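# Six arms place a framed panel onto sawhorses

## Task

Set the framed panel down so it rests on the sawhorses. The arm bases are fixed as follows (metres; heading in degrees counter-clockwise from +x): arm1 at x=-0.40 y=+1.01 z=+0.85 heading -89; arm2 at x=+0.33 y=+0.99 z=+0.82 heading -94; arm3 at x=-0.31 y=-1.00 z=+0.84 heading +90; arm4 at x=+0.41 y=-1.02 z=+0.89 heading +84; arm5 at x=+1.48 y=+0.03 z=+0.50 heading +177; arm6 at x=-1.48 y=-0.06 z=+0.46 heading +1. At the end every gripper must have released the panel and each arm must be moved away from it. The panel only counts as placed if it stays on the sawhorses without any robot supporting it.

## Robot and tools

Setup: six identical i2rt Big YAM arms, named arm1 to arm6. Each has six joints, a two-finger gripper and a wrist camera (armN_cam_wrist). A fixed room camera, cam_high, sees the whole cell. The hand reaches roughly 1.0 m from the joint-1 axis at full extension. The scene frame is shared by all arms: origin on the floor, +z up. The hand point is midway between the fingertips. The hand's z axis runs along the fingers and the fingers close along its y axis. Base positions and headings are listed in the task. Arm1 and arm2 sit at y about +1 facing -y. Arm3 and arm4 sit at y about -1 facing +y. Arm5 is at x=+1.48 facing -x and arm6 is at x=-1.48 facing +x. With joints 1 and 6 at zero and the hand level and pointing forward, the wrist camera rides on top of the hand and looks toward the fingertips.

execute_actions takes "actions", a list holding one action or none, plus an optional "cameras" list. An action is an object keyed by arm name ("arm1" to "arm6"). Each arm's value is {"joints": {...}}. Inside it are absolute targets, named individually, for any of joint1_rad to joint6_rad in radians and gripper_m in metres. These are targets to reach, not offsets. Any arm or joint you omit keeps pushing toward whatever it was last given. Every motion in an action starts together, each joint runs at its own speed, and the hand can sweep a wide path between postures. No action runs longer than 15 s. An empty action list only reports state and images.

Joint ranges, with the tolerance counted as arrived:
- joint1_rad: -2.879 to 2.879 (±0.045). Rotates the arm about its base; positive is counter-clockwise seen from above; at 0 the arm extends along the base heading.
- joint2_rad: 0 to 3.141 (±0.14). Shoulder; at 0 the upper arm points backward, roughly level; increasing raises it and then swings it forward.
- joint3_rad: 0 to 3.019 (±0.09). Elbow; at 0 the forearm is folded against the upper arm; increasing opens it.
- joint4_rad: -1.692 to 1.57 (±0.055). Hand pitch; positive tips the fingers up.
- joint5_rad: -1.57 to 1.57 (±0.03). Hand yaw; positive moves it toward the arm's right.
- joint6_rad: -2.094 to 2.094 (±0.035). Hand roll; positive is clockwise viewed from behind the hand.
- gripper_m: 0 to 0.093 (±0.003). Fingertip gap; grip force is about 50 to 62 N per pad, lower on some grippers.
If a call has an unknown key or an out-of-range number, the whole call is rejected and nothing moves.

cameras: choose from arm1_cam_wrist to arm6_cam_wrist, cam_high, or "all". Leaving it out, null or ["all"] returns every camera; [] returns none. Images come back in the order given on the "pictures" line. All images are 504x504. zoom_image takes camera plus region [x0, y0, x1, y1] in pixels, top-left origin, at most 504x504, and works on that camera's latest full image. wait takes seconds, 0 to 10, and commands nothing new. finished_scene takes scene (1 or 2), ends that scene for good and reports success. Replying without any tool call ends all remaining scenes.

Reading results: joint_status says how each commanded joint finished. "off_target" means it stopped short and may still be pushing. After "contact_stop" or "time_out" the joint usually holds where it stopped. A time_out joint can instead keep a target close by and keep pushing; on_its_own lists such joints, and "held at" there is the target, not the current position. "joint command not followed" (often with a "cause:" line) means the self/inter-arm clearance check blocked that arm's joint targets; its gripper target is still carried out, and the blocked targets may be retried on later actions. Once one result reports a stop, any later execute_actions, wait or finished_scene calls in that same reply are skipped. To relieve a joint that is pushing, send it its reported position. Tiny target changes may not move a joint at all. Loaded joints sag.

Cautions: arms do not stop when they touch something and can push hard. A hard squeeze between two arms fails the run, and a hard collision may too. The clearance check can be too late, and it ignores fingers, gripper housings and wrist cameras. No state line reports arm-to-arm contact, so watch the images. Sustained hard pushing or holding loads heats motors. MOTOR HOT appears from 85 °C; at 100 °C an OVER-TEMPERATURE FAULT drops that arm, and its joints show "limit_stop_at_motor_heat" (send the target again once it has cooled). Never drop the panel, slam it, or knock anything onto the floor or out of the work area; doing so fails the task. Loose objects may be nudged briefly by outside disturbances. The robot keeps holding your last command while you think, so keep replies short. Scene 2 is a new random start whose task is given by finished_scene.

Each tool is called after "Emit:" as a command line: name --argument value for each argument, lists and objects as JSON in quotes; but a table of rows of numbers goes row by row, as --pt "numbers of a row", without its own name.

## Session

I'll start by looking at the current state of the scene.

Emit:
execute_actions --actions '[]'

Scene clock: 0.00 s.
arm1.joint_positions: joint1_rad=+0.120 joint2_rad=+0.535 joint3_rad=+1.371 joint4_rad=-1.545 joint5_rad=+0.166 joint6_rad=-0.479 gripper_m=+0.095
arm1.joint_status: not commanded
arm1.hand: x=-0.4100 y=+0.8343 z=+1.3587 quat_wxyz=(-0.183, -0.446, -0.790, +0.379) (m; scene frame)
arm2.joint_positions: joint1_rad=-0.154 joint2_rad=+0.575 joint3_rad=+1.443 joint4_rad=-1.216 joint5_rad=-0.190 joint6_rad=+0.427 gripper_m=+0.095
arm2.joint_status: not commanded
arm2.hand: x=+0.3188 y=+0.7711 z=+1.4184 quat_wxyz=(-0.492, -0.706, -0.412, +0.300) (m; scene frame)
arm3.joint_positions: joint1_rad=+0.182 joint2_rad=+0.486 joint3_rad=+1.461 joint4_rad=-1.178 joint5_rad=+0.179 joint6_rad=+0.270 gripper_m=+0.095
arm3.joint_status: not commanded
arm3.hand: x=-0.3076 y=-0.8159 z=+1.4677 quat_wxyz=(-0.387, +0.481, -0.613, -0.493) (m; scene frame)
arm4.joint_positions: joint1_rad=-0.129 joint2_rad=+0.460 joint3_rad=+1.399 joint4_rad=-1.281 joint5_rad=-0.213 joint6_rad=+0.129 gripper_m=+0.094
arm4.joint_status: not commanded
arm4.hand: x=+0.4121 y=-0.8553 z=+1.4767 quat_wxyz=(-0.372, +0.508, -0.634, -0.450) (m; scene frame)
arm5.joint_positions: joint1_rad=+0.335 joint2_rad=+0.621 joint3_rad=+1.375 joint4_rad=-1.334 joint5_rad=+0.203 joint6_rad=-0.426 gripper_m=+0.094
arm5.joint_status: not commanded
arm5.hand: x=+1.2357 y=+0.0018 z=+1.0356 quat_wxyz=(-0.121, +0.839, +0.262, -0.462) (m; scene frame)
arm6.joint_positions: joint1_rad=+0.398 joint2_rad=+0.624 joint3_rad=+1.387 joint4_rad=-1.157 joint5_rad=-0.123 joint6_rad=-0.346 gripper_m=+0.094
arm6.joint_status: not commanded
arm6.hand: x=-1.2474 y=+0.0718 z=+1.0400 quat_wxyz=(-0.549, +0.343, -0.759, -0.066) (m; scene frame)
pictures: arm1_cam_wrist, arm2_cam_wrist, arm3_cam_wrist, arm4_cam_wrist, arm5_cam_wrist, arm6_cam_wrist, cam_high
Images, in order (width x height): arm1_cam_wrist 504x504, arm2_cam_wrist 504x504, arm3_cam_wrist 504x504, arm4_cam_wrist 504x504, arm5_cam_wrist 504x504, arm6_cam_wrist 504x504, cam_high 504x504.

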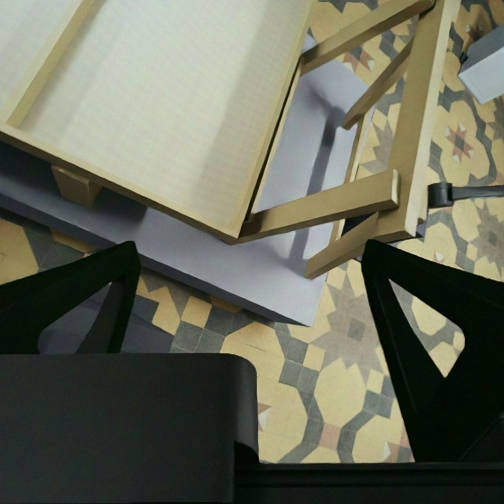

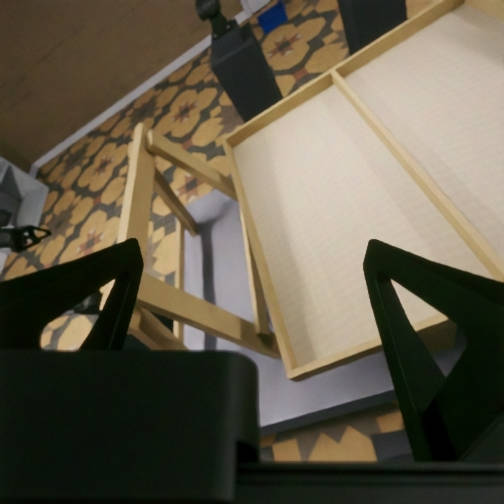

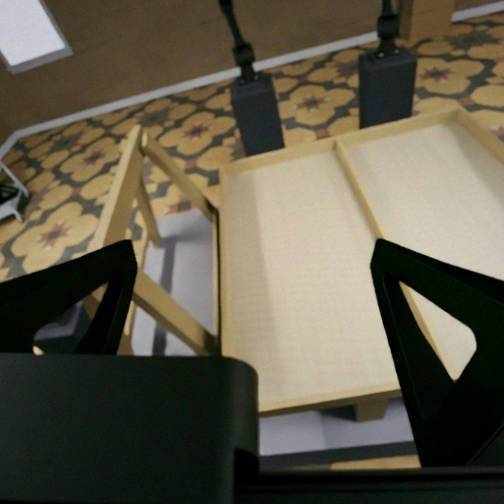

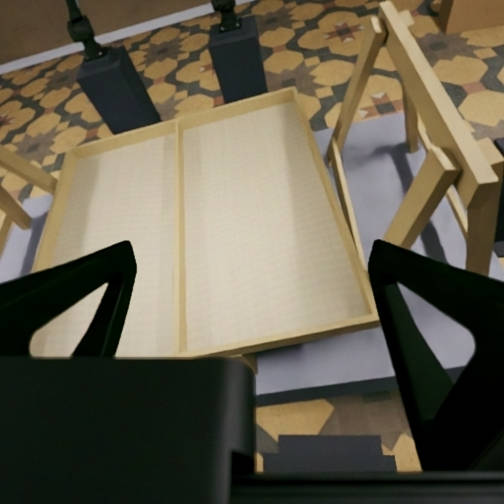

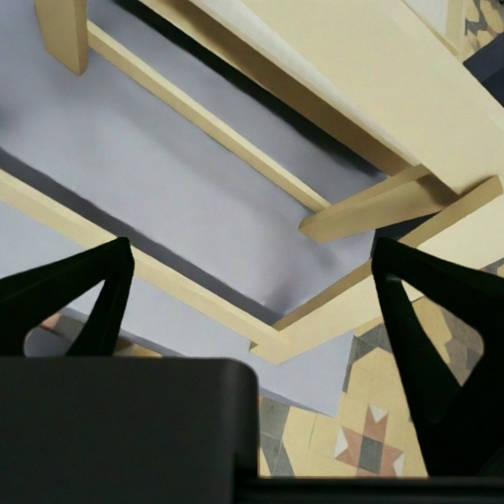

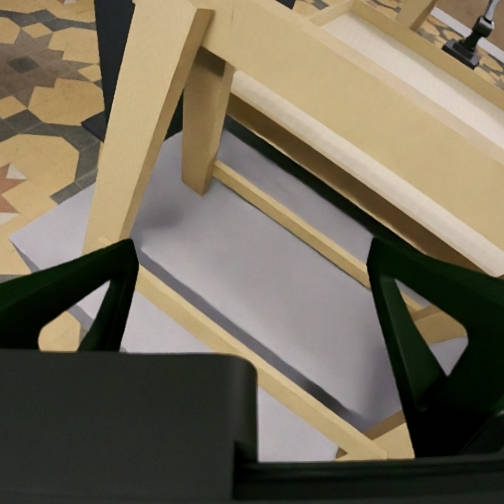

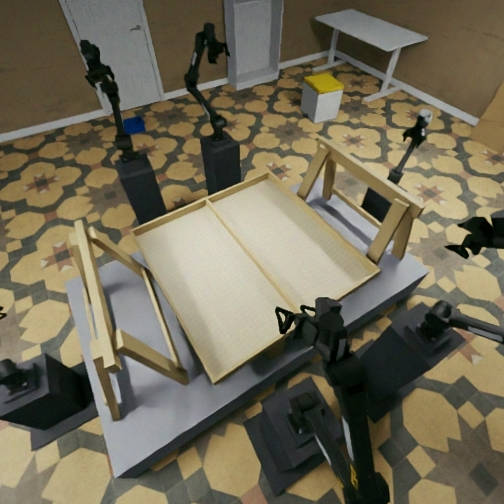

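Emit:
zoom_image --camera "cam_high" --region '[40, 120, 292, 372]'

Emit:
zoom_image --camera "cam_high" --region '[240, 120, 492, 372]'

Emit:
zoom_image --camera "arm1_cam_wrist" --region '[0, 80, 260, 340]'

Region (40, 120, 292, 372) of cam_high's 504x504 image, scaled by 2.000, with more detail than that image has.

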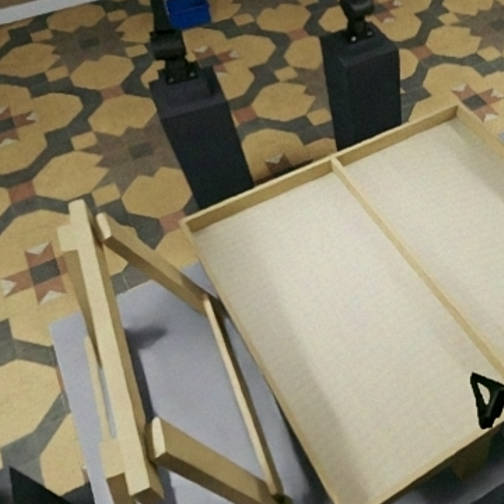

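Region (240, 120, 492, 372) of cam_high's 504x504 image, scaled by 2.000, with more detail than that image has.

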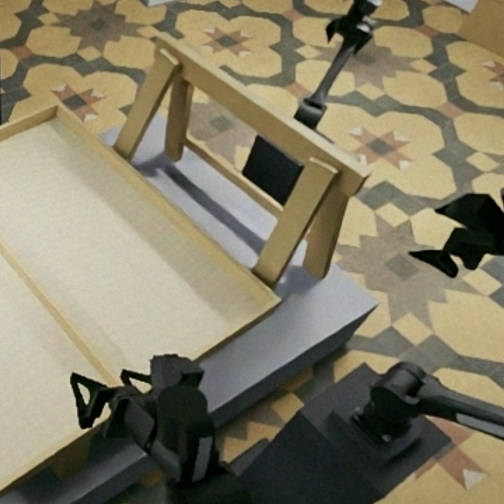

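Region (0, 80, 260, 340) of arm1_cam_wrist's 504x504 image, scaled by 1.938, with more detail than that image has.

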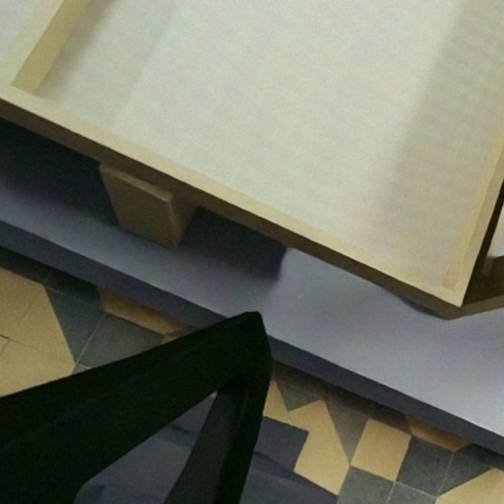

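Emit:
execute_actions --actions '[{"arm1":{"joints":{"joint1_rad":0.0,"joint2_rad":1.57,"joint3_rad":1.57,"joint4_rad":-1.57,"joint5_rad":0.0,"joint6_rad":0.0}},"arm2":{"joints":{"joint1_rad":0.0,"joint2_rad":1.2,"joint3_rad":1.0,"joint4_rad":-1.37,"joint5_rad":0.0,"joint6_rad":0.0}},"arm3":{"joints":{"joint1_rad":0.0,"joint2_rad":1.9,"joint3_rad":1.5,"joint4_rad":-1.17,"joint5_rad":0.0,"joint6_rad":0.0}},"arm4":{"joints":{"joint1_rad":0.0,"joint2_rad":1.0,"joint3_rad":1.1,"joint4_rad":-1.6,"joint5_rad":0.0,"joint6_rad":0.0}},"arm5":{"joints":{"joint3_rad":2.2}},"arm6":{"joints":{"joint2_rad":0.05}}}]'

Scene clock: 5.60 s.
arm1.joint_positions: joint1_rad=+0.005 joint2_rad=+1.567 joint3_rad=+1.550 joint4_rad=-1.558 joint5_rad=+0.002 joint6_rad=-0.008 gripper_m=+0.095
arm1.joint_status: all done
arm1.hand: x=-0.3905 y=+0.5400 z=+1.1078 quat_wxyz=(+0.000, -0.694, -0.720, -0.006) (m; scene frame)
arm2.joint_positions: joint1_rad=-0.004 joint2_rad=+1.208 joint3_rad=+0.984 joint4_rad=-1.363 joint5_rad=-0.002 joint6_rad=+0.010 gripper_m=+0.095
arm2.joint_status: all done
arm2.hand: x=+0.3118 y=+0.6711 z=+0.9943 quat_wxyz=(+0.005, -0.736, -0.677, -0.007) (m; scene frame)
arm3.joint_positions: joint1_rad=+0.013 joint2_rad=+1.897 joint3_rad=+1.491 joint4_rad=-1.173 joint5_rad=+0.003 joint6_rad=+0.012 gripper_m=+0.095
arm3.joint_status: all done
arm3.hand: x=-0.3161 y=-0.4427 z=+0.8976 quat_wxyz=(+0.009, +0.707, -0.707, +0.008) (m; scene frame)
arm4.joint_positions: joint1_rad=-0.005 joint2_rad=+1.010 joint3_rad=+1.087 joint4_rad=-1.593 joint5_rad=-0.002 joint6_rad=+0.010 gripper_m=+0.094
arm4.joint_status: all done
arm4.hand: x=+0.4388 y=-0.7523 z=+1.1624 quat_wxyz=(-0.022, +0.660, -0.750, -0.023) (m; scene frame)
arm5.joint_positions: joint1_rad=+0.335 joint2_rad=+0.614 joint3_rad=+2.206 joint4_rad=-1.334 joint5_rad=+0.203 joint6_rad=-0.426 gripper_m=+0.094
arm5.joint_status: all done
arm5.hand: x=+1.4788 y=+0.0747 z=+1.3508 quat_wxyz=(-0.116, +0.600, +0.138, -0.779) (m; scene frame)
arm6.joint_positions: joint1_rad=+0.398 joint2_rad=+0.022 joint3_rad=+1.414 joint4_rad=-1.157 joint5_rad=-0.123 joint6_rad=-0.346 gripper_m=+0.094
arm6.joint_status: all done
arm6.hand: x=-1.5269 y=-0.0505 z=+1.1044 quat_wxyz=(-0.780, +0.278, -0.558, -0.062) (m; scene frame)
pictures: arm1_cam_wrist, arm2_cam_wrist, arm3_cam_wrist, arm4_cam_wrist, arm5_cam_wrist, arm6_cam_wrist, cam_high
Images, in order (width x height): arm1_cam_wrist 504x504, arm2_cam_wrist 504x504, arm3_cam_wrist 504x504, arm4_cam_wrist 504x504, arm5_cam_wrist 504x504, arm6_cam_wrist 504x504, cam_high 504x504.

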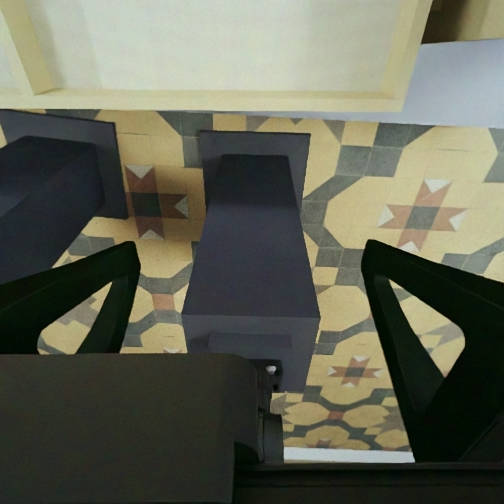

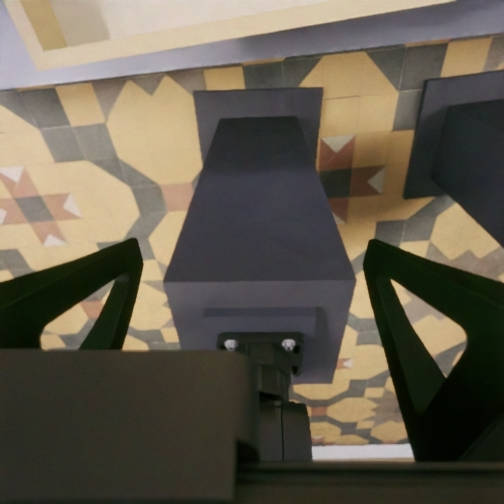

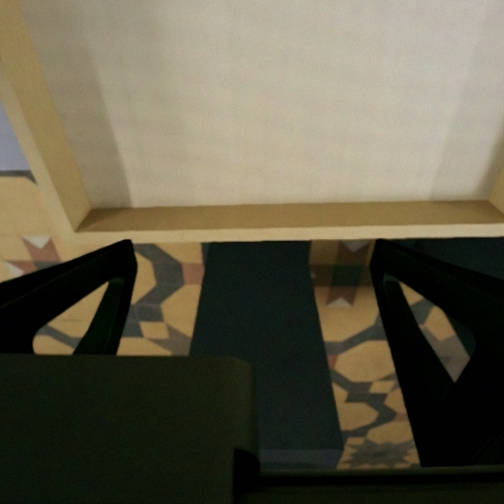

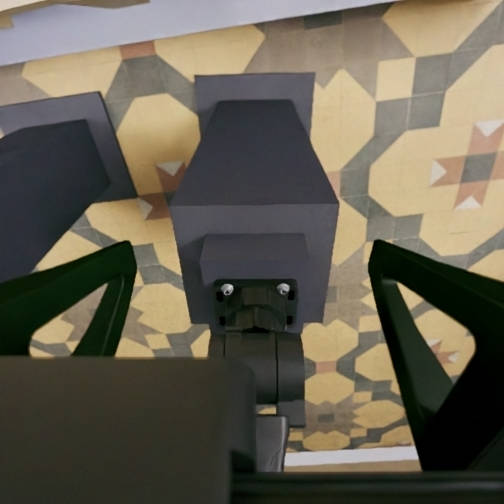

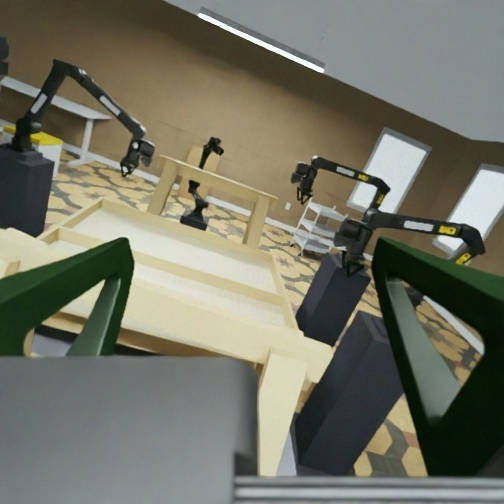

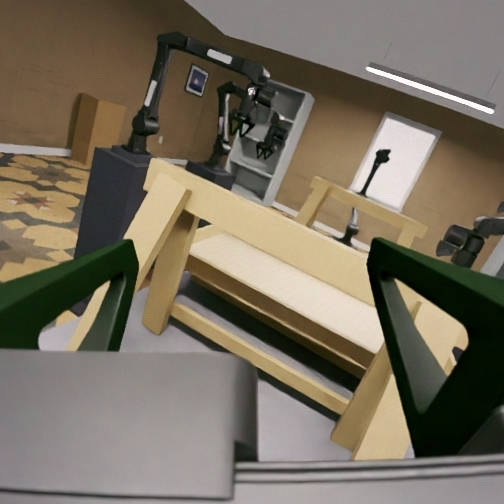

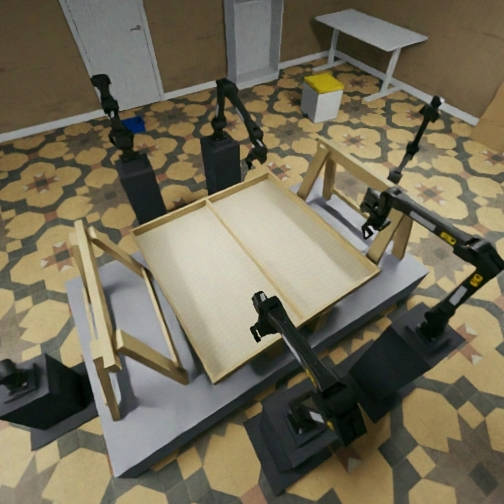

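Emit:
zoom_image --camera "arm3_cam_wrist" --region '[0, 130, 252, 260]'

Emit:
zoom_image --camera "arm1_cam_wrist" --region '[252, 0, 504, 140]'

Emit:
zoom_image --camera "arm2_cam_wrist" --region '[0, 0, 300, 130]'

Emit:
zoom_image --camera "arm6_cam_wrist" --region '[100, 130, 480, 470]'

Region (0, 130, 252, 260) of arm3_cam_wrist's 504x504 image, scaled by 2.000, with more detail than that image has; it fills the top 260 rows of this view, and the rest is white.

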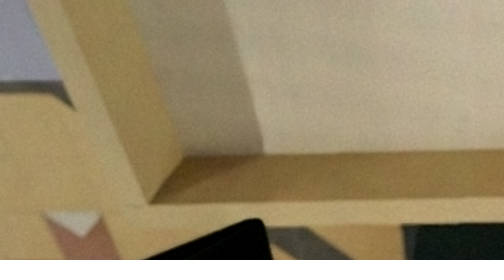

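Region (252, 0, 504, 140) of arm1_cam_wrist's 504x504 image, scaled by 2.000, with more detail than that image has.

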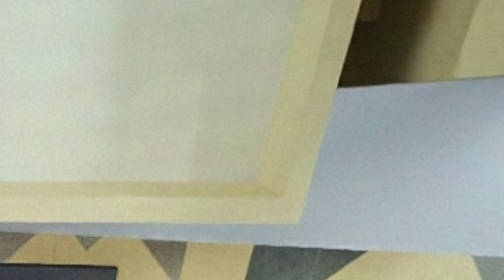

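Region (0, 0, 300, 130) of arm2_cam_wrist's 504x504 image, scaled by 1.680, with more detail than that image has; it fills the top 218 rows of this view, and the rest is white.

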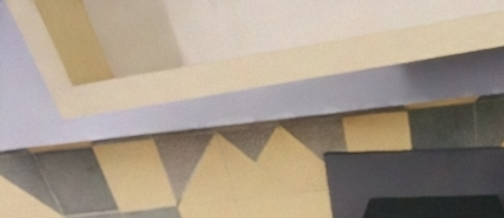

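Region (100, 130, 480, 470) of arm6_cam_wrist's 504x504 image, scaled by 1.326, with more detail than that image has; it fills the top 451 rows of this view, and the rest is white.

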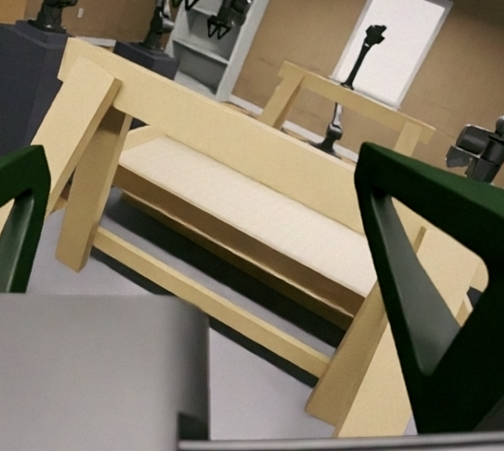

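Emit:
execute_actions --actions '[{"arm1":{"joints":{"joint1_rad":-0.017,"joint2_rad":1.8475,"joint3_rad":0.819,"joint4_rad":-0.542,"joint5_rad":0.0,"joint6_rad":-1.57}},"arm2":{"joints":{"joint1_rad":0.07,"joint2_rad":1.701,"joint3_rad":0.716,"joint4_rad":-0.586,"joint5_rad":0.0,"joint6_rad":1.57}},"arm3":{"joints":{"joint1_rad":0.0,"joint2_rad":1.744,"joint3_rad":0.689,"joint4_rad":-0.516,"joint5_rad":0.0,"joint6_rad":1.57}},"arm4":{"joints":{"joint1_rad":0.105,"joint2_rad":1.916,"joint3_rad":0.739,"joint4_rad":-0.394,"joint5_rad":0.0,"joint6_rad":-1.57}},"arm5":{"joints":{"joint1_rad":0.052,"joint2_rad":1.0,"joint3_rad":0.7635,"joint4_rad":-1.334,"joint5_rad":0.0,"joint6_rad":1.57}},"arm6":{"joints":{"joint1_rad":-0.017,"joint2_rad":1.0,"joint3_rad":0.7635,"joint4_rad":-1.334,"joint5_rad":0.0,"joint6_rad":1.57}}}]'

Scene clock: 17.73 s.
arm1.joint_positions: joint1_rad=-0.012 joint2_rad=+1.868 joint3_rad=+0.819 joint4_rad=-0.558 joint5_rad=+0.002 joint6_rad=-1.562 gripper_m=+0.095
arm1.joint_status: all done
arm1.hand: x=-0.3960 y=+0.6312 z=+0.7470 quat_wxyz=(-0.004, +0.002, -1.000, -0.020) (m; scene frame)
arm2.joint_positions: joint1_rad=+0.071 joint2_rad=+1.692 joint3_rad=+0.708 joint4_rad=-0.596 joint5_rad=-0.001 joint6_rad=+1.560 gripper_m=+0.095
arm2.joint_status: all done
arm2.hand: x=+0.3356 y=+0.6461 z=+0.7503 quat_wxyz=(+0.006, -1.000, -0.007, +0.000) (m; scene frame)
arm3.joint_positions: joint1_rad=+0.013 joint2_rad=+1.748 joint3_rad=+0.690 joint4_rad=-0.526 joint5_rad=+0.003 joint6_rad=+1.557 gripper_m=+0.095
arm3.joint_status: all done
arm3.hand: x=-0.3143 y=-0.6620 z=+0.7431 quat_wxyz=(+0.001, +0.013, -1.000, +0.015) (m; scene frame)
arm4.joint_positions: joint1_rad=+0.104 joint2_rad=+1.919 joint3_rad=+0.742 joint4_rad=-0.402 joint5_rad=-0.001 joint6_rad=-1.560 gripper_m=+0.094
arm4.joint_status: all done
arm4.hand: x=+0.4098 y=-0.6599 z=+0.7565 quat_wxyz=(+0.000, +1.000, -0.010, -0.001) (m; scene frame)
arm5.joint_positions: joint1_rad=+0.057 joint2_rad=+0.993 joint3_rad=+0.766 joint4_rad=-1.326 joint5_rad=+0.002 joint6_rad=+1.555 gripper_m=+0.095
arm5.joint_status: all done
arm5.hand: x=+1.2253 y=+0.0330 z=+0.6538 quat_wxyz=(+0.002, +0.716, -0.698, -0.004) (m; scene frame)
arm6.joint_positions: joint1_rad=-0.013 joint2_rad=+0.992 joint3_rad=+0.752 joint4_rad=-1.321 joint5_rad=-0.003 joint6_rad=+1.558 gripper_m=+0.094
arm6.joint_status: all done
arm6.hand: x=-1.2297 y=-0.0540 z=+0.6125 quat_wxyz=(-0.006, -0.701, -0.713, +0.000) (m; scene frame)
pictures: arm1_cam_wrist, arm2_cam_wrist, arm3_cam_wrist, arm4_cam_wrist, arm5_cam_wrist, arm6_cam_wrist, cam_high
Images, in order (width x height): arm1_cam_wrist 504x504, arm2_cam_wrist 504x504, arm3_cam_wrist 504x504, arm4_cam_wrist 504x504, arm5_cam_wrist 504x504, arm6_cam_wrist 504x504, cam_high 504x504.

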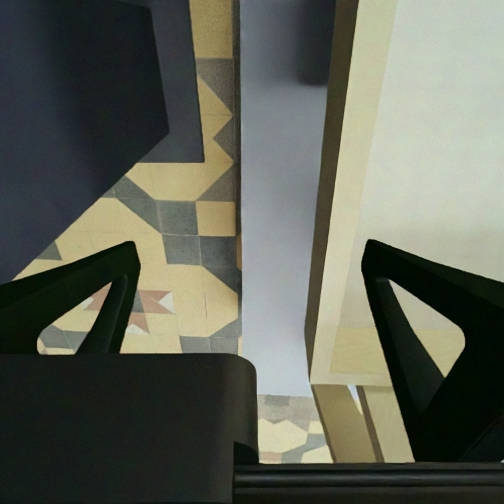

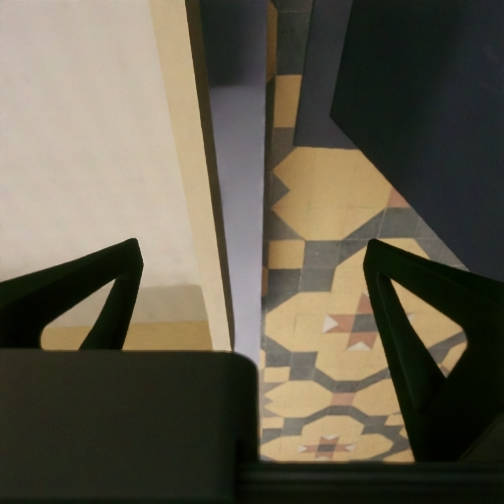

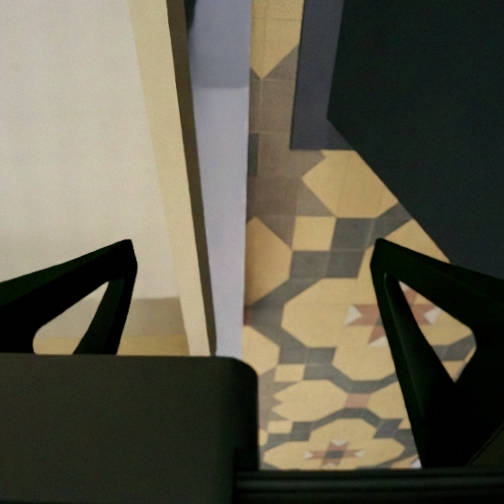

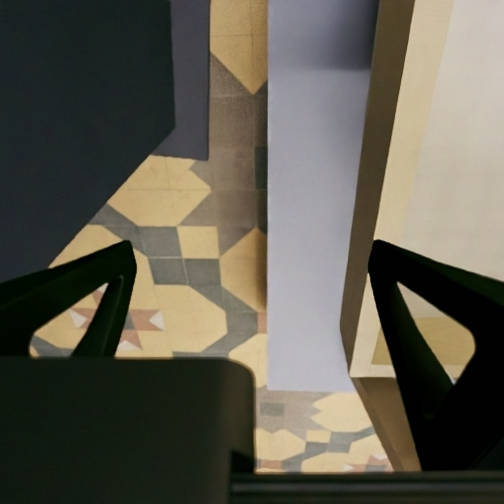

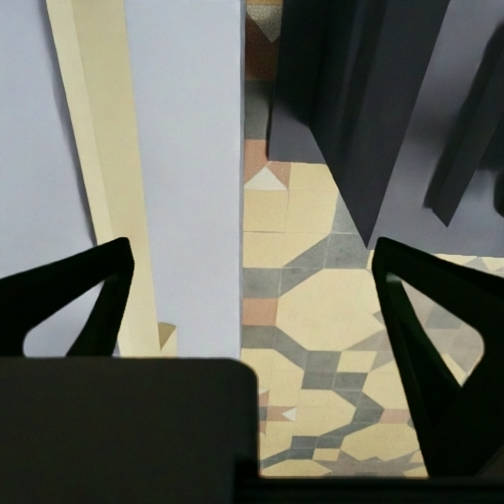

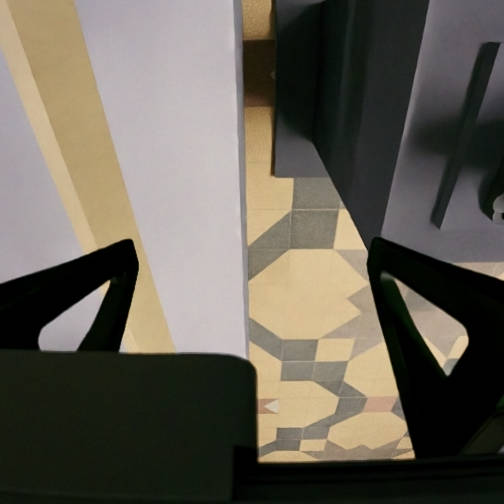

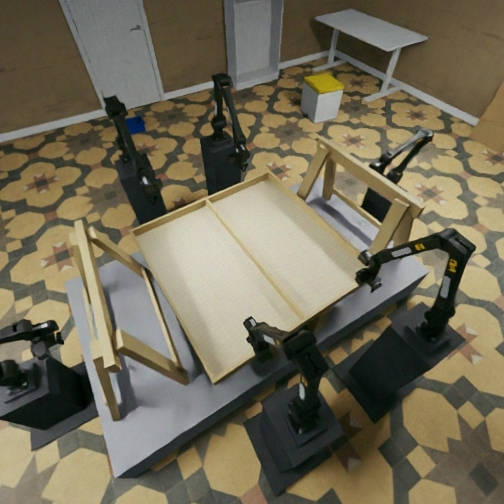

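Emit:
zoom_image --camera "arm4_cam_wrist" --region '[252, 0, 504, 252]'

Emit:
zoom_image --camera "arm4_cam_wrist" --region '[252, 220, 504, 472]'

Emit:
zoom_image --camera "arm1_cam_wrist" --region '[220, 220, 472, 472]'

Region (252, 0, 504, 252) of arm4_cam_wrist's 504x504 image, scaled by 2.000, with more detail than that image has.

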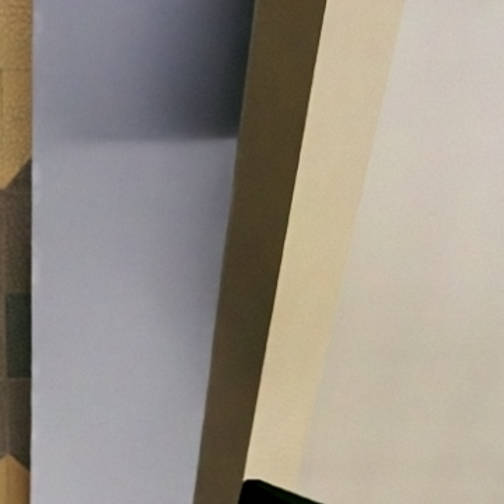

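Region (252, 220, 504, 472) of arm4_cam_wrist's 504x504 image, scaled by 2.000, with more detail than that image has.

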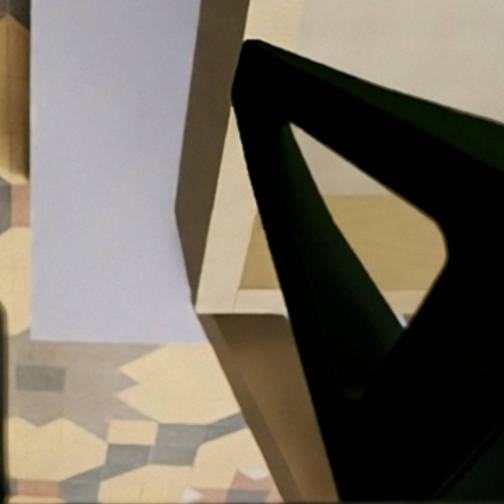

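Region (220, 220, 472, 472) of arm1_cam_wrist's 504x504 image, scaled by 2.000, with more detail than that image has.

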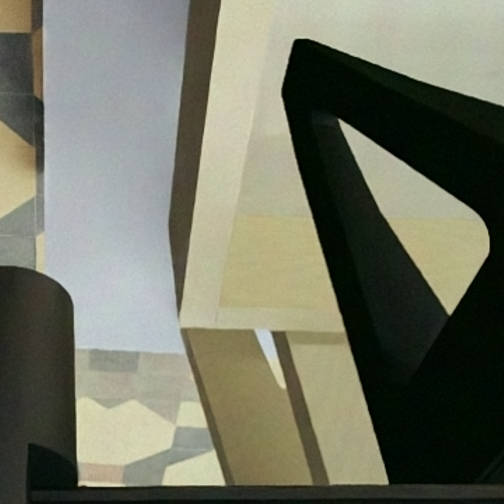

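Emit:
execute_actions --actions '[{"arm1":{"joints":{"joint2_rad":1.987,"joint3_rad":0.995,"joint4_rad":-0.569,"joint6_rad":-1.637}},"arm2":{"joints":{"joint2_rad":1.794,"joint3_rad":0.801,"joint4_rad":-0.568,"joint6_rad":1.517}},"arm3":{"joints":{"joint2_rad":1.845,"joint3_rad":0.817,"joint4_rad":-0.518,"joint6_rad":1.529}},"arm4":{"joints":{"joint2_rad":2.103,"joint3_rad":1.043,"joint4_rad":-0.501,"joint6_rad":-1.657}},"arm5":{"joints":{"joint2_rad":1.422,"joint3_rad":0.899,"joint4_rad":-1.048}},"arm6":{"joints":{"joint2_rad":1.454,"joint3_rad":1.04,"joint4_rad":-1.157}}}]'

Scene clock: 25.57 s.
arm1.joint_positions: joint1_rad=-0.012 joint2_rad=+1.967 joint3_rad=+0.979 joint4_rad=-0.560 joint5_rad=+0.002 joint6_rad=-1.629 gripper_m=+0.095
arm1.joint_status: all done
arm1.hand: x=-0.3950 y=+0.5643 z=+0.7394 quat_wxyz=(-0.004, +0.036, -0.999, +0.009) (m; scene frame)
arm2.joint_positions: joint1_rad=+0.071 joint2_rad=+1.781 joint3_rad=+0.777 joint4_rad=-0.574 joint5_rad=-0.001 joint6_rad=+1.527 gripper_m=+0.095
arm2.joint_status: all done
arm2.hand: x=+0.3356 y=+0.6196 z=+0.7346 quat_wxyz=(+0.004, -1.000, -0.023, +0.000) (m; scene frame)
arm3.joint_positions: joint1_rad=+0.013 joint2_rad=+1.839 joint3_rad=+0.799 joint4_rad=-0.523 joint5_rad=+0.003 joint6_rad=+1.541 gripper_m=+0.095
arm3.joint_status: all done
arm3.hand: x=-0.3149 y=-0.6186 z=+0.7324 quat_wxyz=(+0.001, +0.021, -1.000, +0.004) (m; scene frame)
arm4.joint_positions: joint1_rad=+0.104 joint2_rad=+2.114 joint3_rad=+1.030 joint4_rad=-0.495 joint5_rad=-0.001 joint6_rad=-1.647 gripper_m=+0.094
arm4.joint_status: all done
arm4.hand: x=+0.4106 y=-0.5666 z=+0.7287 quat_wxyz=(+0.000, +0.999, +0.034, -0.001) (m; scene frame)
arm5.joint_positions: joint1_rad=+0.057 joint2_rad=+1.423 joint3_rad=+0.873 joint4_rad=-1.060 joint5_rad=+0.002 joint6_rad=+1.557 gripper_m=+0.095
arm5.joint_status: all done
arm5.hand: x=+1.1253 y=+0.0320 z=+0.5698 quat_wxyz=(-0.018, +0.716, -0.698, +0.016) (m; scene frame)
arm6.joint_positions: joint1_rad=-0.013 joint2_rad=+1.459 joint3_rad=+1.006 joint4_rad=-1.165 joint5_rad=-0.003 joint6_rad=+1.560 gripper_m=+0.094
arm6.joint_status: all done
arm6.hand: x=-1.0957 y=-0.0541 z=+0.5655 quat_wxyz=(+0.015, -0.702, -0.712, +0.021) (m; scene frame)
pictures: arm1_cam_wrist, arm2_cam_wrist, arm3_cam_wrist, arm4_cam_wrist, arm5_cam_wrist, arm6_cam_wrist, cam_high
Images, in order (width x height): arm1_cam_wrist 504x504, arm2_cam_wrist 504x504, arm3_cam_wrist 504x504, arm4_cam_wrist 504x504, arm5_cam_wrist 504x504, arm6_cam_wrist 504x504, cam_high 504x504.

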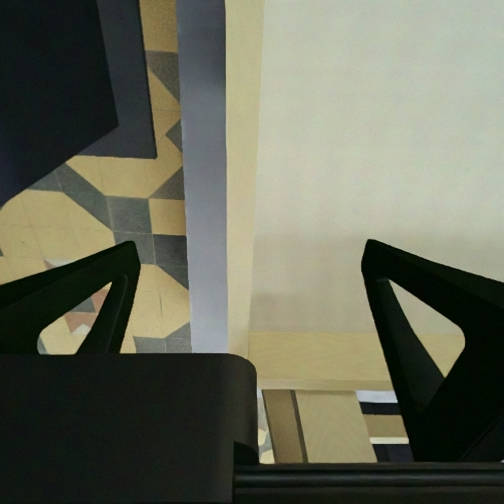

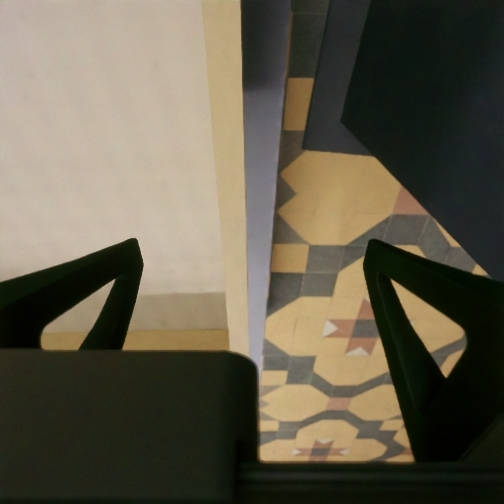

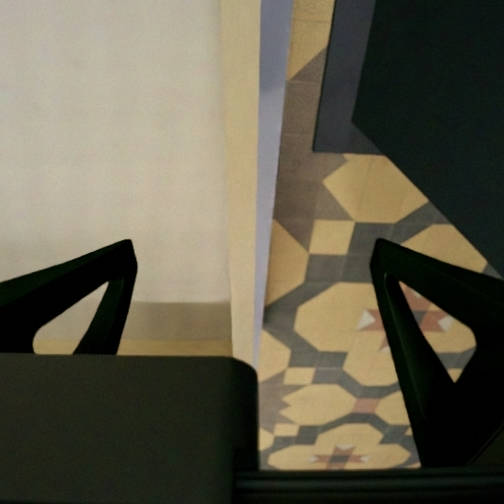

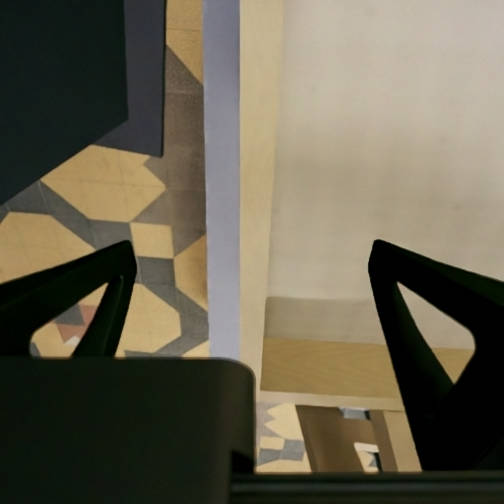

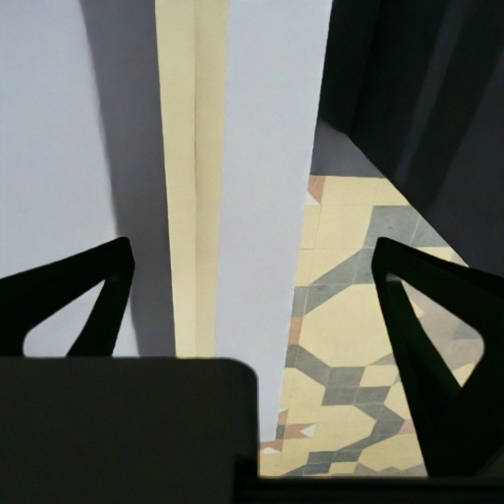

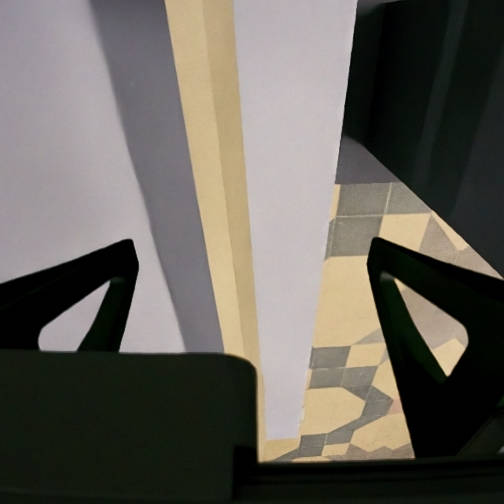

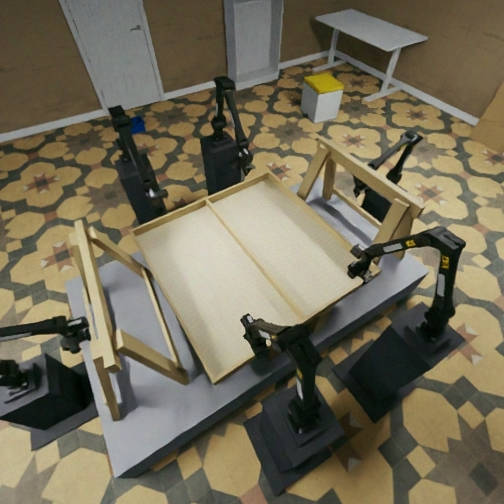

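Emit:
execute_actions --actions '[{"arm1":{"joints":{"joint2_rad":2.166,"joint3_rad":1.012,"joint4_rad":-0.403}},"arm2":{"joints":{"joint2_rad":2.007,"joint3_rad":0.82,"joint4_rad":-0.369}},"arm3":{"joints":{"joint2_rad":2.057,"joint3_rad":0.843,"joint4_rad":-0.327}},"arm4":{"joints":{"joint2_rad":2.287,"joint3_rad":1.08,"joint4_rad":-0.351}},"arm5":{"joints":{"joint2_rad":1.561,"joint3_rad":0.92,"joint4_rad":-0.90,"joint6_rad":1.67}},"arm6":{"joints":{"joint2_rad":1.528,"joint3_rad":0.976,"joint4_rad":-1.01,"joint6_rad":1.51}}}]'

Scene clock: 29.53 s.
arm1.joint_positions: joint1_rad=-0.012 joint2_rad=+2.162 joint3_rad=+0.999 joint4_rad=-0.419 joint5_rad=+0.002 joint6_rad=-1.630 gripper_m=+0.095
arm1.joint_status: all done
arm1.hand: x=-0.3943 y=+0.5726 z=+0.6614 quat_wxyz=(-0.004, +0.036, -0.999, -0.007) (m; scene frame)
arm2.joint_positions: joint1_rad=+0.071 joint2_rad=+2.008 joint3_rad=+0.805 joint4_rad=-0.378 joint5_rad=-0.001 joint6_rad=+1.527 gripper_m=+0.095
arm2.joint_status: all done
arm2.hand: x=+0.3356 y=+0.6120 z=+0.6587 quat_wxyz=(+0.006, -1.000, -0.023, +0.000) (m; scene frame)
arm3.joint_positions: joint1_rad=+0.013 joint2_rad=+2.065 joint3_rad=+0.832 joint4_rad=-0.337 joint5_rad=+0.003 joint6_rad=+1.541 gripper_m=+0.095
arm3.joint_status: all done
arm3.hand: x=-0.3154 y=-0.6147 z=+0.6553 quat_wxyz=(+0.001, +0.021, -1.000, +0.007) (m; scene frame)
arm4.joint_positions: joint1_rad=+0.104 joint2_rad=+2.306 joint3_rad=+1.067 joint4_rad=-0.359 joint5_rad=-0.001 joint6_rad=-1.648 gripper_m=+0.094
arm4.joint_status: all done
arm4.hand: x=+0.4105 y=-0.5735 z=+0.6519 quat_wxyz=(+0.009, +0.999, +0.034, -0.001) (m; scene frame)
arm5.joint_positions: joint1_rad=+0.057 joint2_rad=+1.560 joint3_rad=+0.883 joint4_rad=-0.913 joint5_rad=+0.002 joint6_rad=+1.655 gripper_m=+0.095
arm5.joint_status: all done
arm5.hand: x=+1.0965 y=+0.0317 z=+0.5242 quat_wxyz=(-0.011, +0.680, -0.733, +0.009) (m; scene frame)
arm6.joint_positions: joint1_rad=-0.013 joint2_rad=+1.524 joint3_rad=+0.973 joint4_rad=-1.026 joint5_rad=-0.003 joint6_rad=+1.521 gripper_m=+0.094
arm6.joint_status: all done
arm6.hand: x=-1.0791 y=-0.0544 z=+0.5300 quat_wxyz=(+0.000, -0.688, -0.726, +0.006) (m; scene frame)
pictures: arm1_cam_wrist, arm2_cam_wrist, arm3_cam_wrist, arm4_cam_wrist, arm5_cam_wrist, arm6_cam_wrist, cam_high
Images, in order (width x height): arm1_cam_wrist 504x504, arm2_cam_wrist 504x504, arm3_cam_wrist 504x504, arm4_cam_wrist 504x504, arm5_cam_wrist 504x504, arm6_cam_wrist 504x504, cam_high 504x504.

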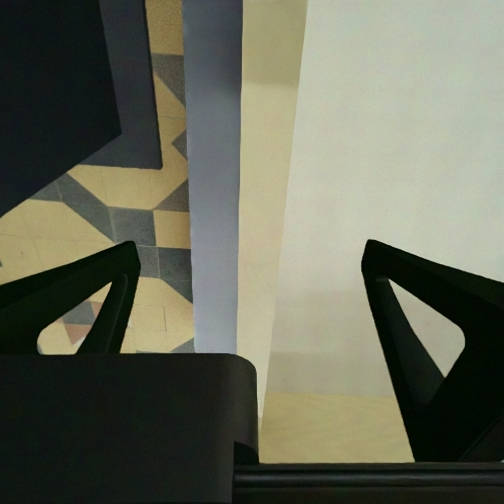

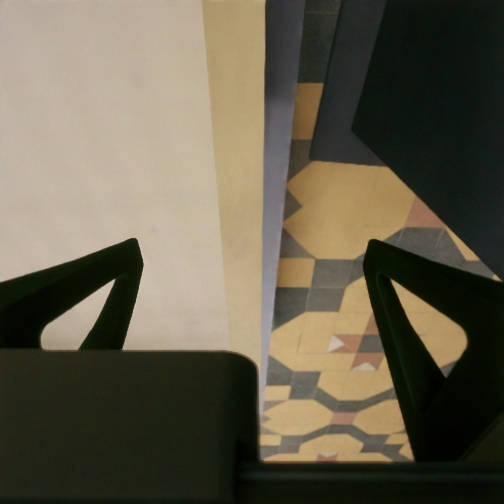

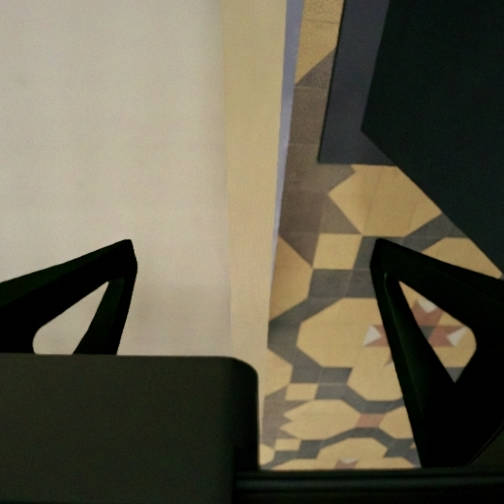

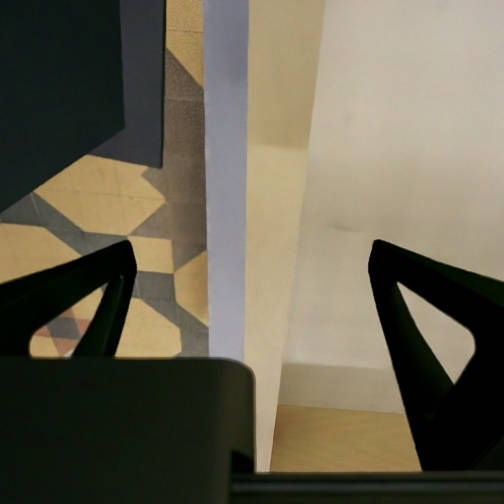

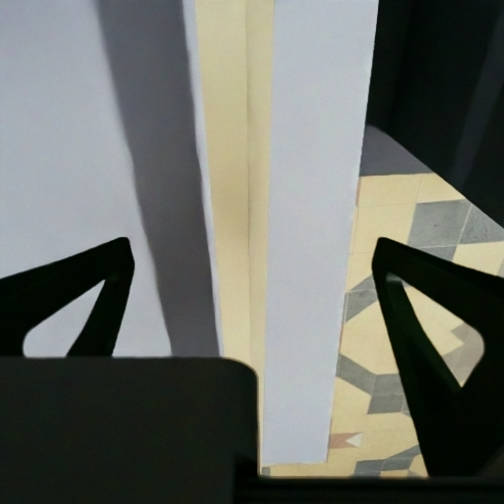

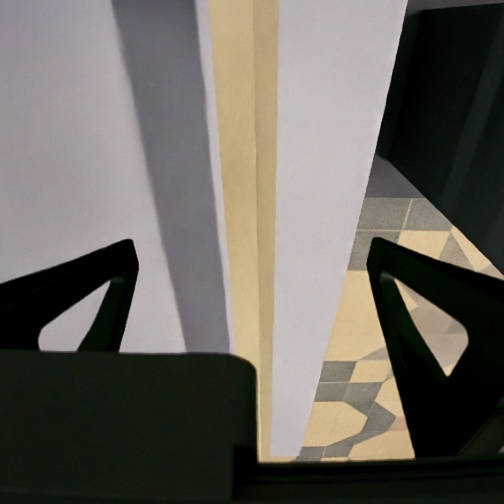

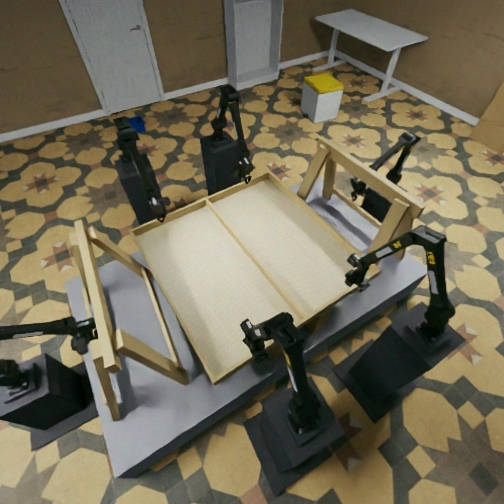

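Emit:
execute_actions --actions '[{"arm1":{"joints":{"joint2_rad":2.309,"joint3_rad":1.054,"joint4_rad":-0.291}},"arm2":{"joints":{"joint2_rad":2.169,"joint3_rad":0.851,"joint4_rad":-0.227}},"arm3":{"joints":{"joint2_rad":2.207,"joint3_rad":0.87,"joint4_rad":-0.193}},"arm4":{"joints":{"joint2_rad":2.42,"joint3_rad":1.137,"joint4_rad":-0.265}},"arm5":{"joints":{"joint2_rad":1.854,"joint3_rad":0.975,"joint4_rad":-0.855}},"arm6":{"joints":{"joint2_rad":1.803,"joint3_rad":1.03,"joint4_rad":-0.965}}}]'

Scene clock: 32.53 s.
arm1.joint_positions: joint1_rad=-0.012 joint2_rad=+2.297 joint3_rad=+1.049 joint4_rad=-0.305 joint5_rad=+0.002 joint6_rad=-1.630 gripper_m=+0.095
arm1.joint_status: all done
arm1.hand: x=-0.3937 y=+0.5611 z=+0.6113 quat_wxyz=(-0.004, +0.036, -0.999, +0.008) (m; scene frame)
arm2.joint_positions: joint1_rad=+0.071 joint2_rad=+2.166 joint3_rad=+0.845 joint4_rad=-0.236 joint5_rad=-0.001 joint6_rad=+1.526 gripper_m=+0.095
arm2.joint_status: all done
arm2.hand: x=+0.3356 y=+0.6022 z=+0.6061 quat_wxyz=(-0.006, -1.000, -0.024, +0.000) (m; scene frame)
arm3.joint_positions: joint1_rad=+0.013 joint2_rad=+2.209 joint3_rad=+0.865 joint4_rad=-0.203 joint5_rad=+0.003 joint6_rad=+1.541 gripper_m=+0.095
arm3.joint_status: all done
arm3.hand: x=-0.3157 y=-0.6097 z=+0.6059 quat_wxyz=(+0.001, +0.021, -1.000, -0.004) (m; scene frame)
arm4.joint_positions: joint1_rad=+0.104 joint2_rad=+2.429 joint3_rad=+1.132 joint4_rad=-0.270 joint5_rad=-0.001 joint6_rad=-1.648 gripper_m=+0.094
arm4.joint_status: all done
arm4.hand: x=+0.4105 y=-0.5606 z=+0.6058 quat_wxyz=(-0.006, +0.999, +0.034, -0.001) (m; scene frame)
arm5.joint_positions: joint1_rad=+0.057 joint2_rad=+1.858 joint3_rad=+0.962 joint4_rad=-0.861 joint5_rad=+0.002 joint6_rad=+1.656 gripper_m=+0.095
arm5.joint_status: all done
arm5.hand: x=+1.0883 y=+0.0316 z=+0.4342 quat_wxyz=(-0.073, +0.677, -0.729, +0.065) (m; scene frame)
arm6.joint_positions: joint1_rad=-0.013 joint2_rad=+1.817 joint3_rad=+1.003 joint4_rad=-0.977 joint5_rad=-0.003 joint6_rad=+1.521 gripper_m=+0.094
arm6.joint_status: all done
arm6.hand: x=-1.0866 y=-0.0556 z=+0.4274 quat_wxyz=(+0.077, -0.684, -0.721, +0.080) (m; scene frame)
pictures: arm1_cam_wrist, arm2_cam_wrist, arm3_cam_wrist, arm4_cam_wrist, arm5_cam_wrist, arm6_cam_wrist, cam_high
Images, in order (width x height): arm1_cam_wrist 504x504, arm2_cam_wrist 504x504, arm3_cam_wrist 504x504, arm4_cam_wrist 504x504, arm5_cam_wrist 504x504, arm6_cam_wrist 504x504, cam_high 504x504.

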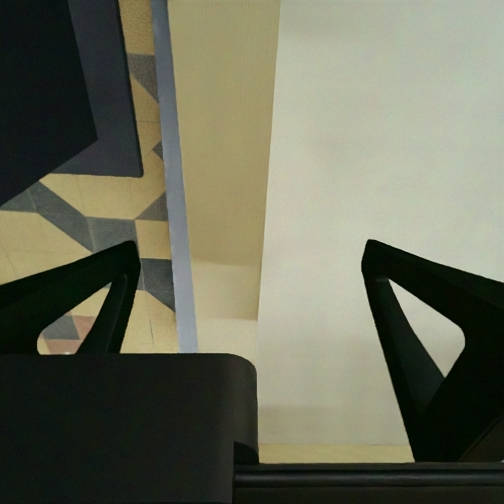

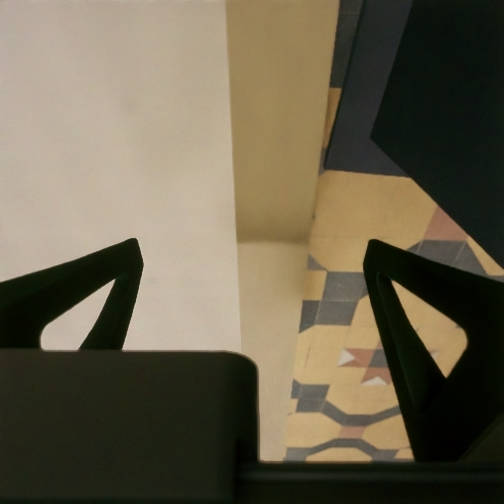

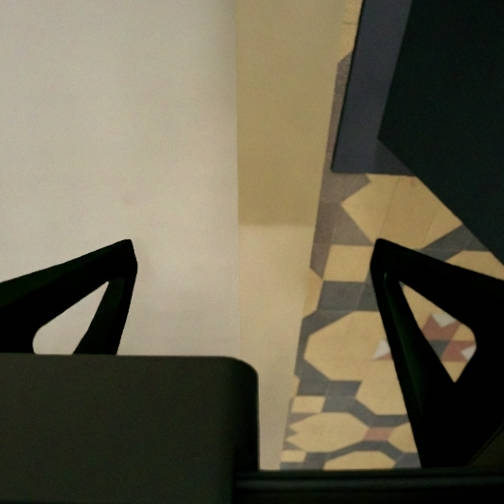

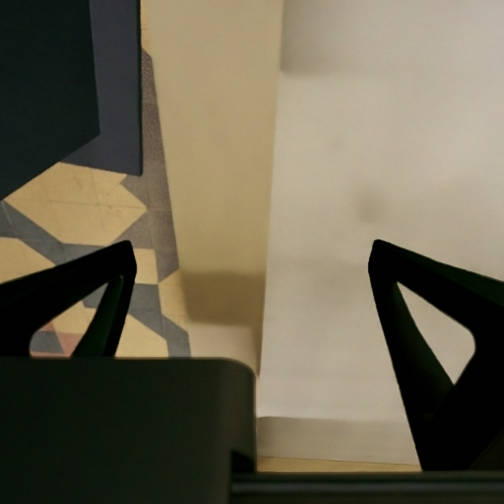

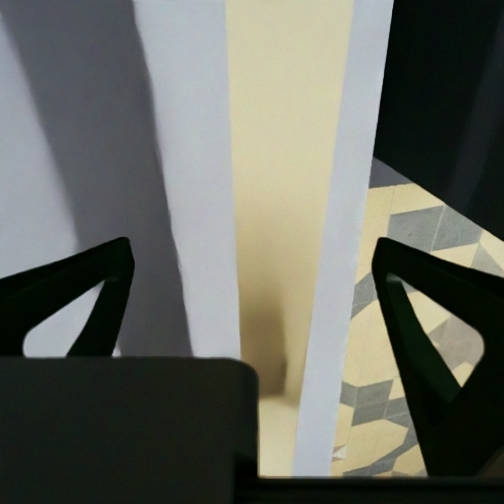

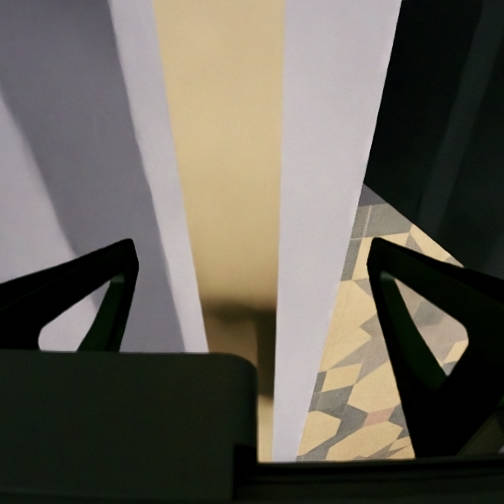

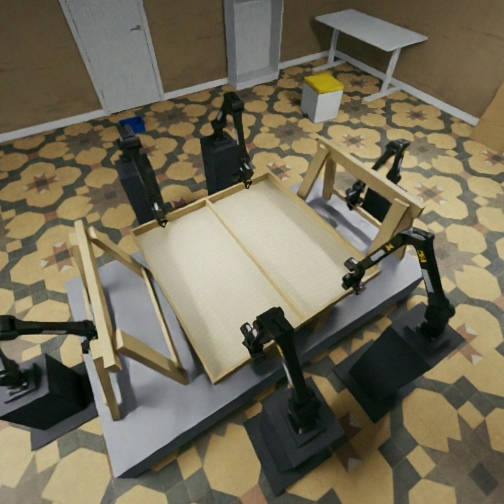

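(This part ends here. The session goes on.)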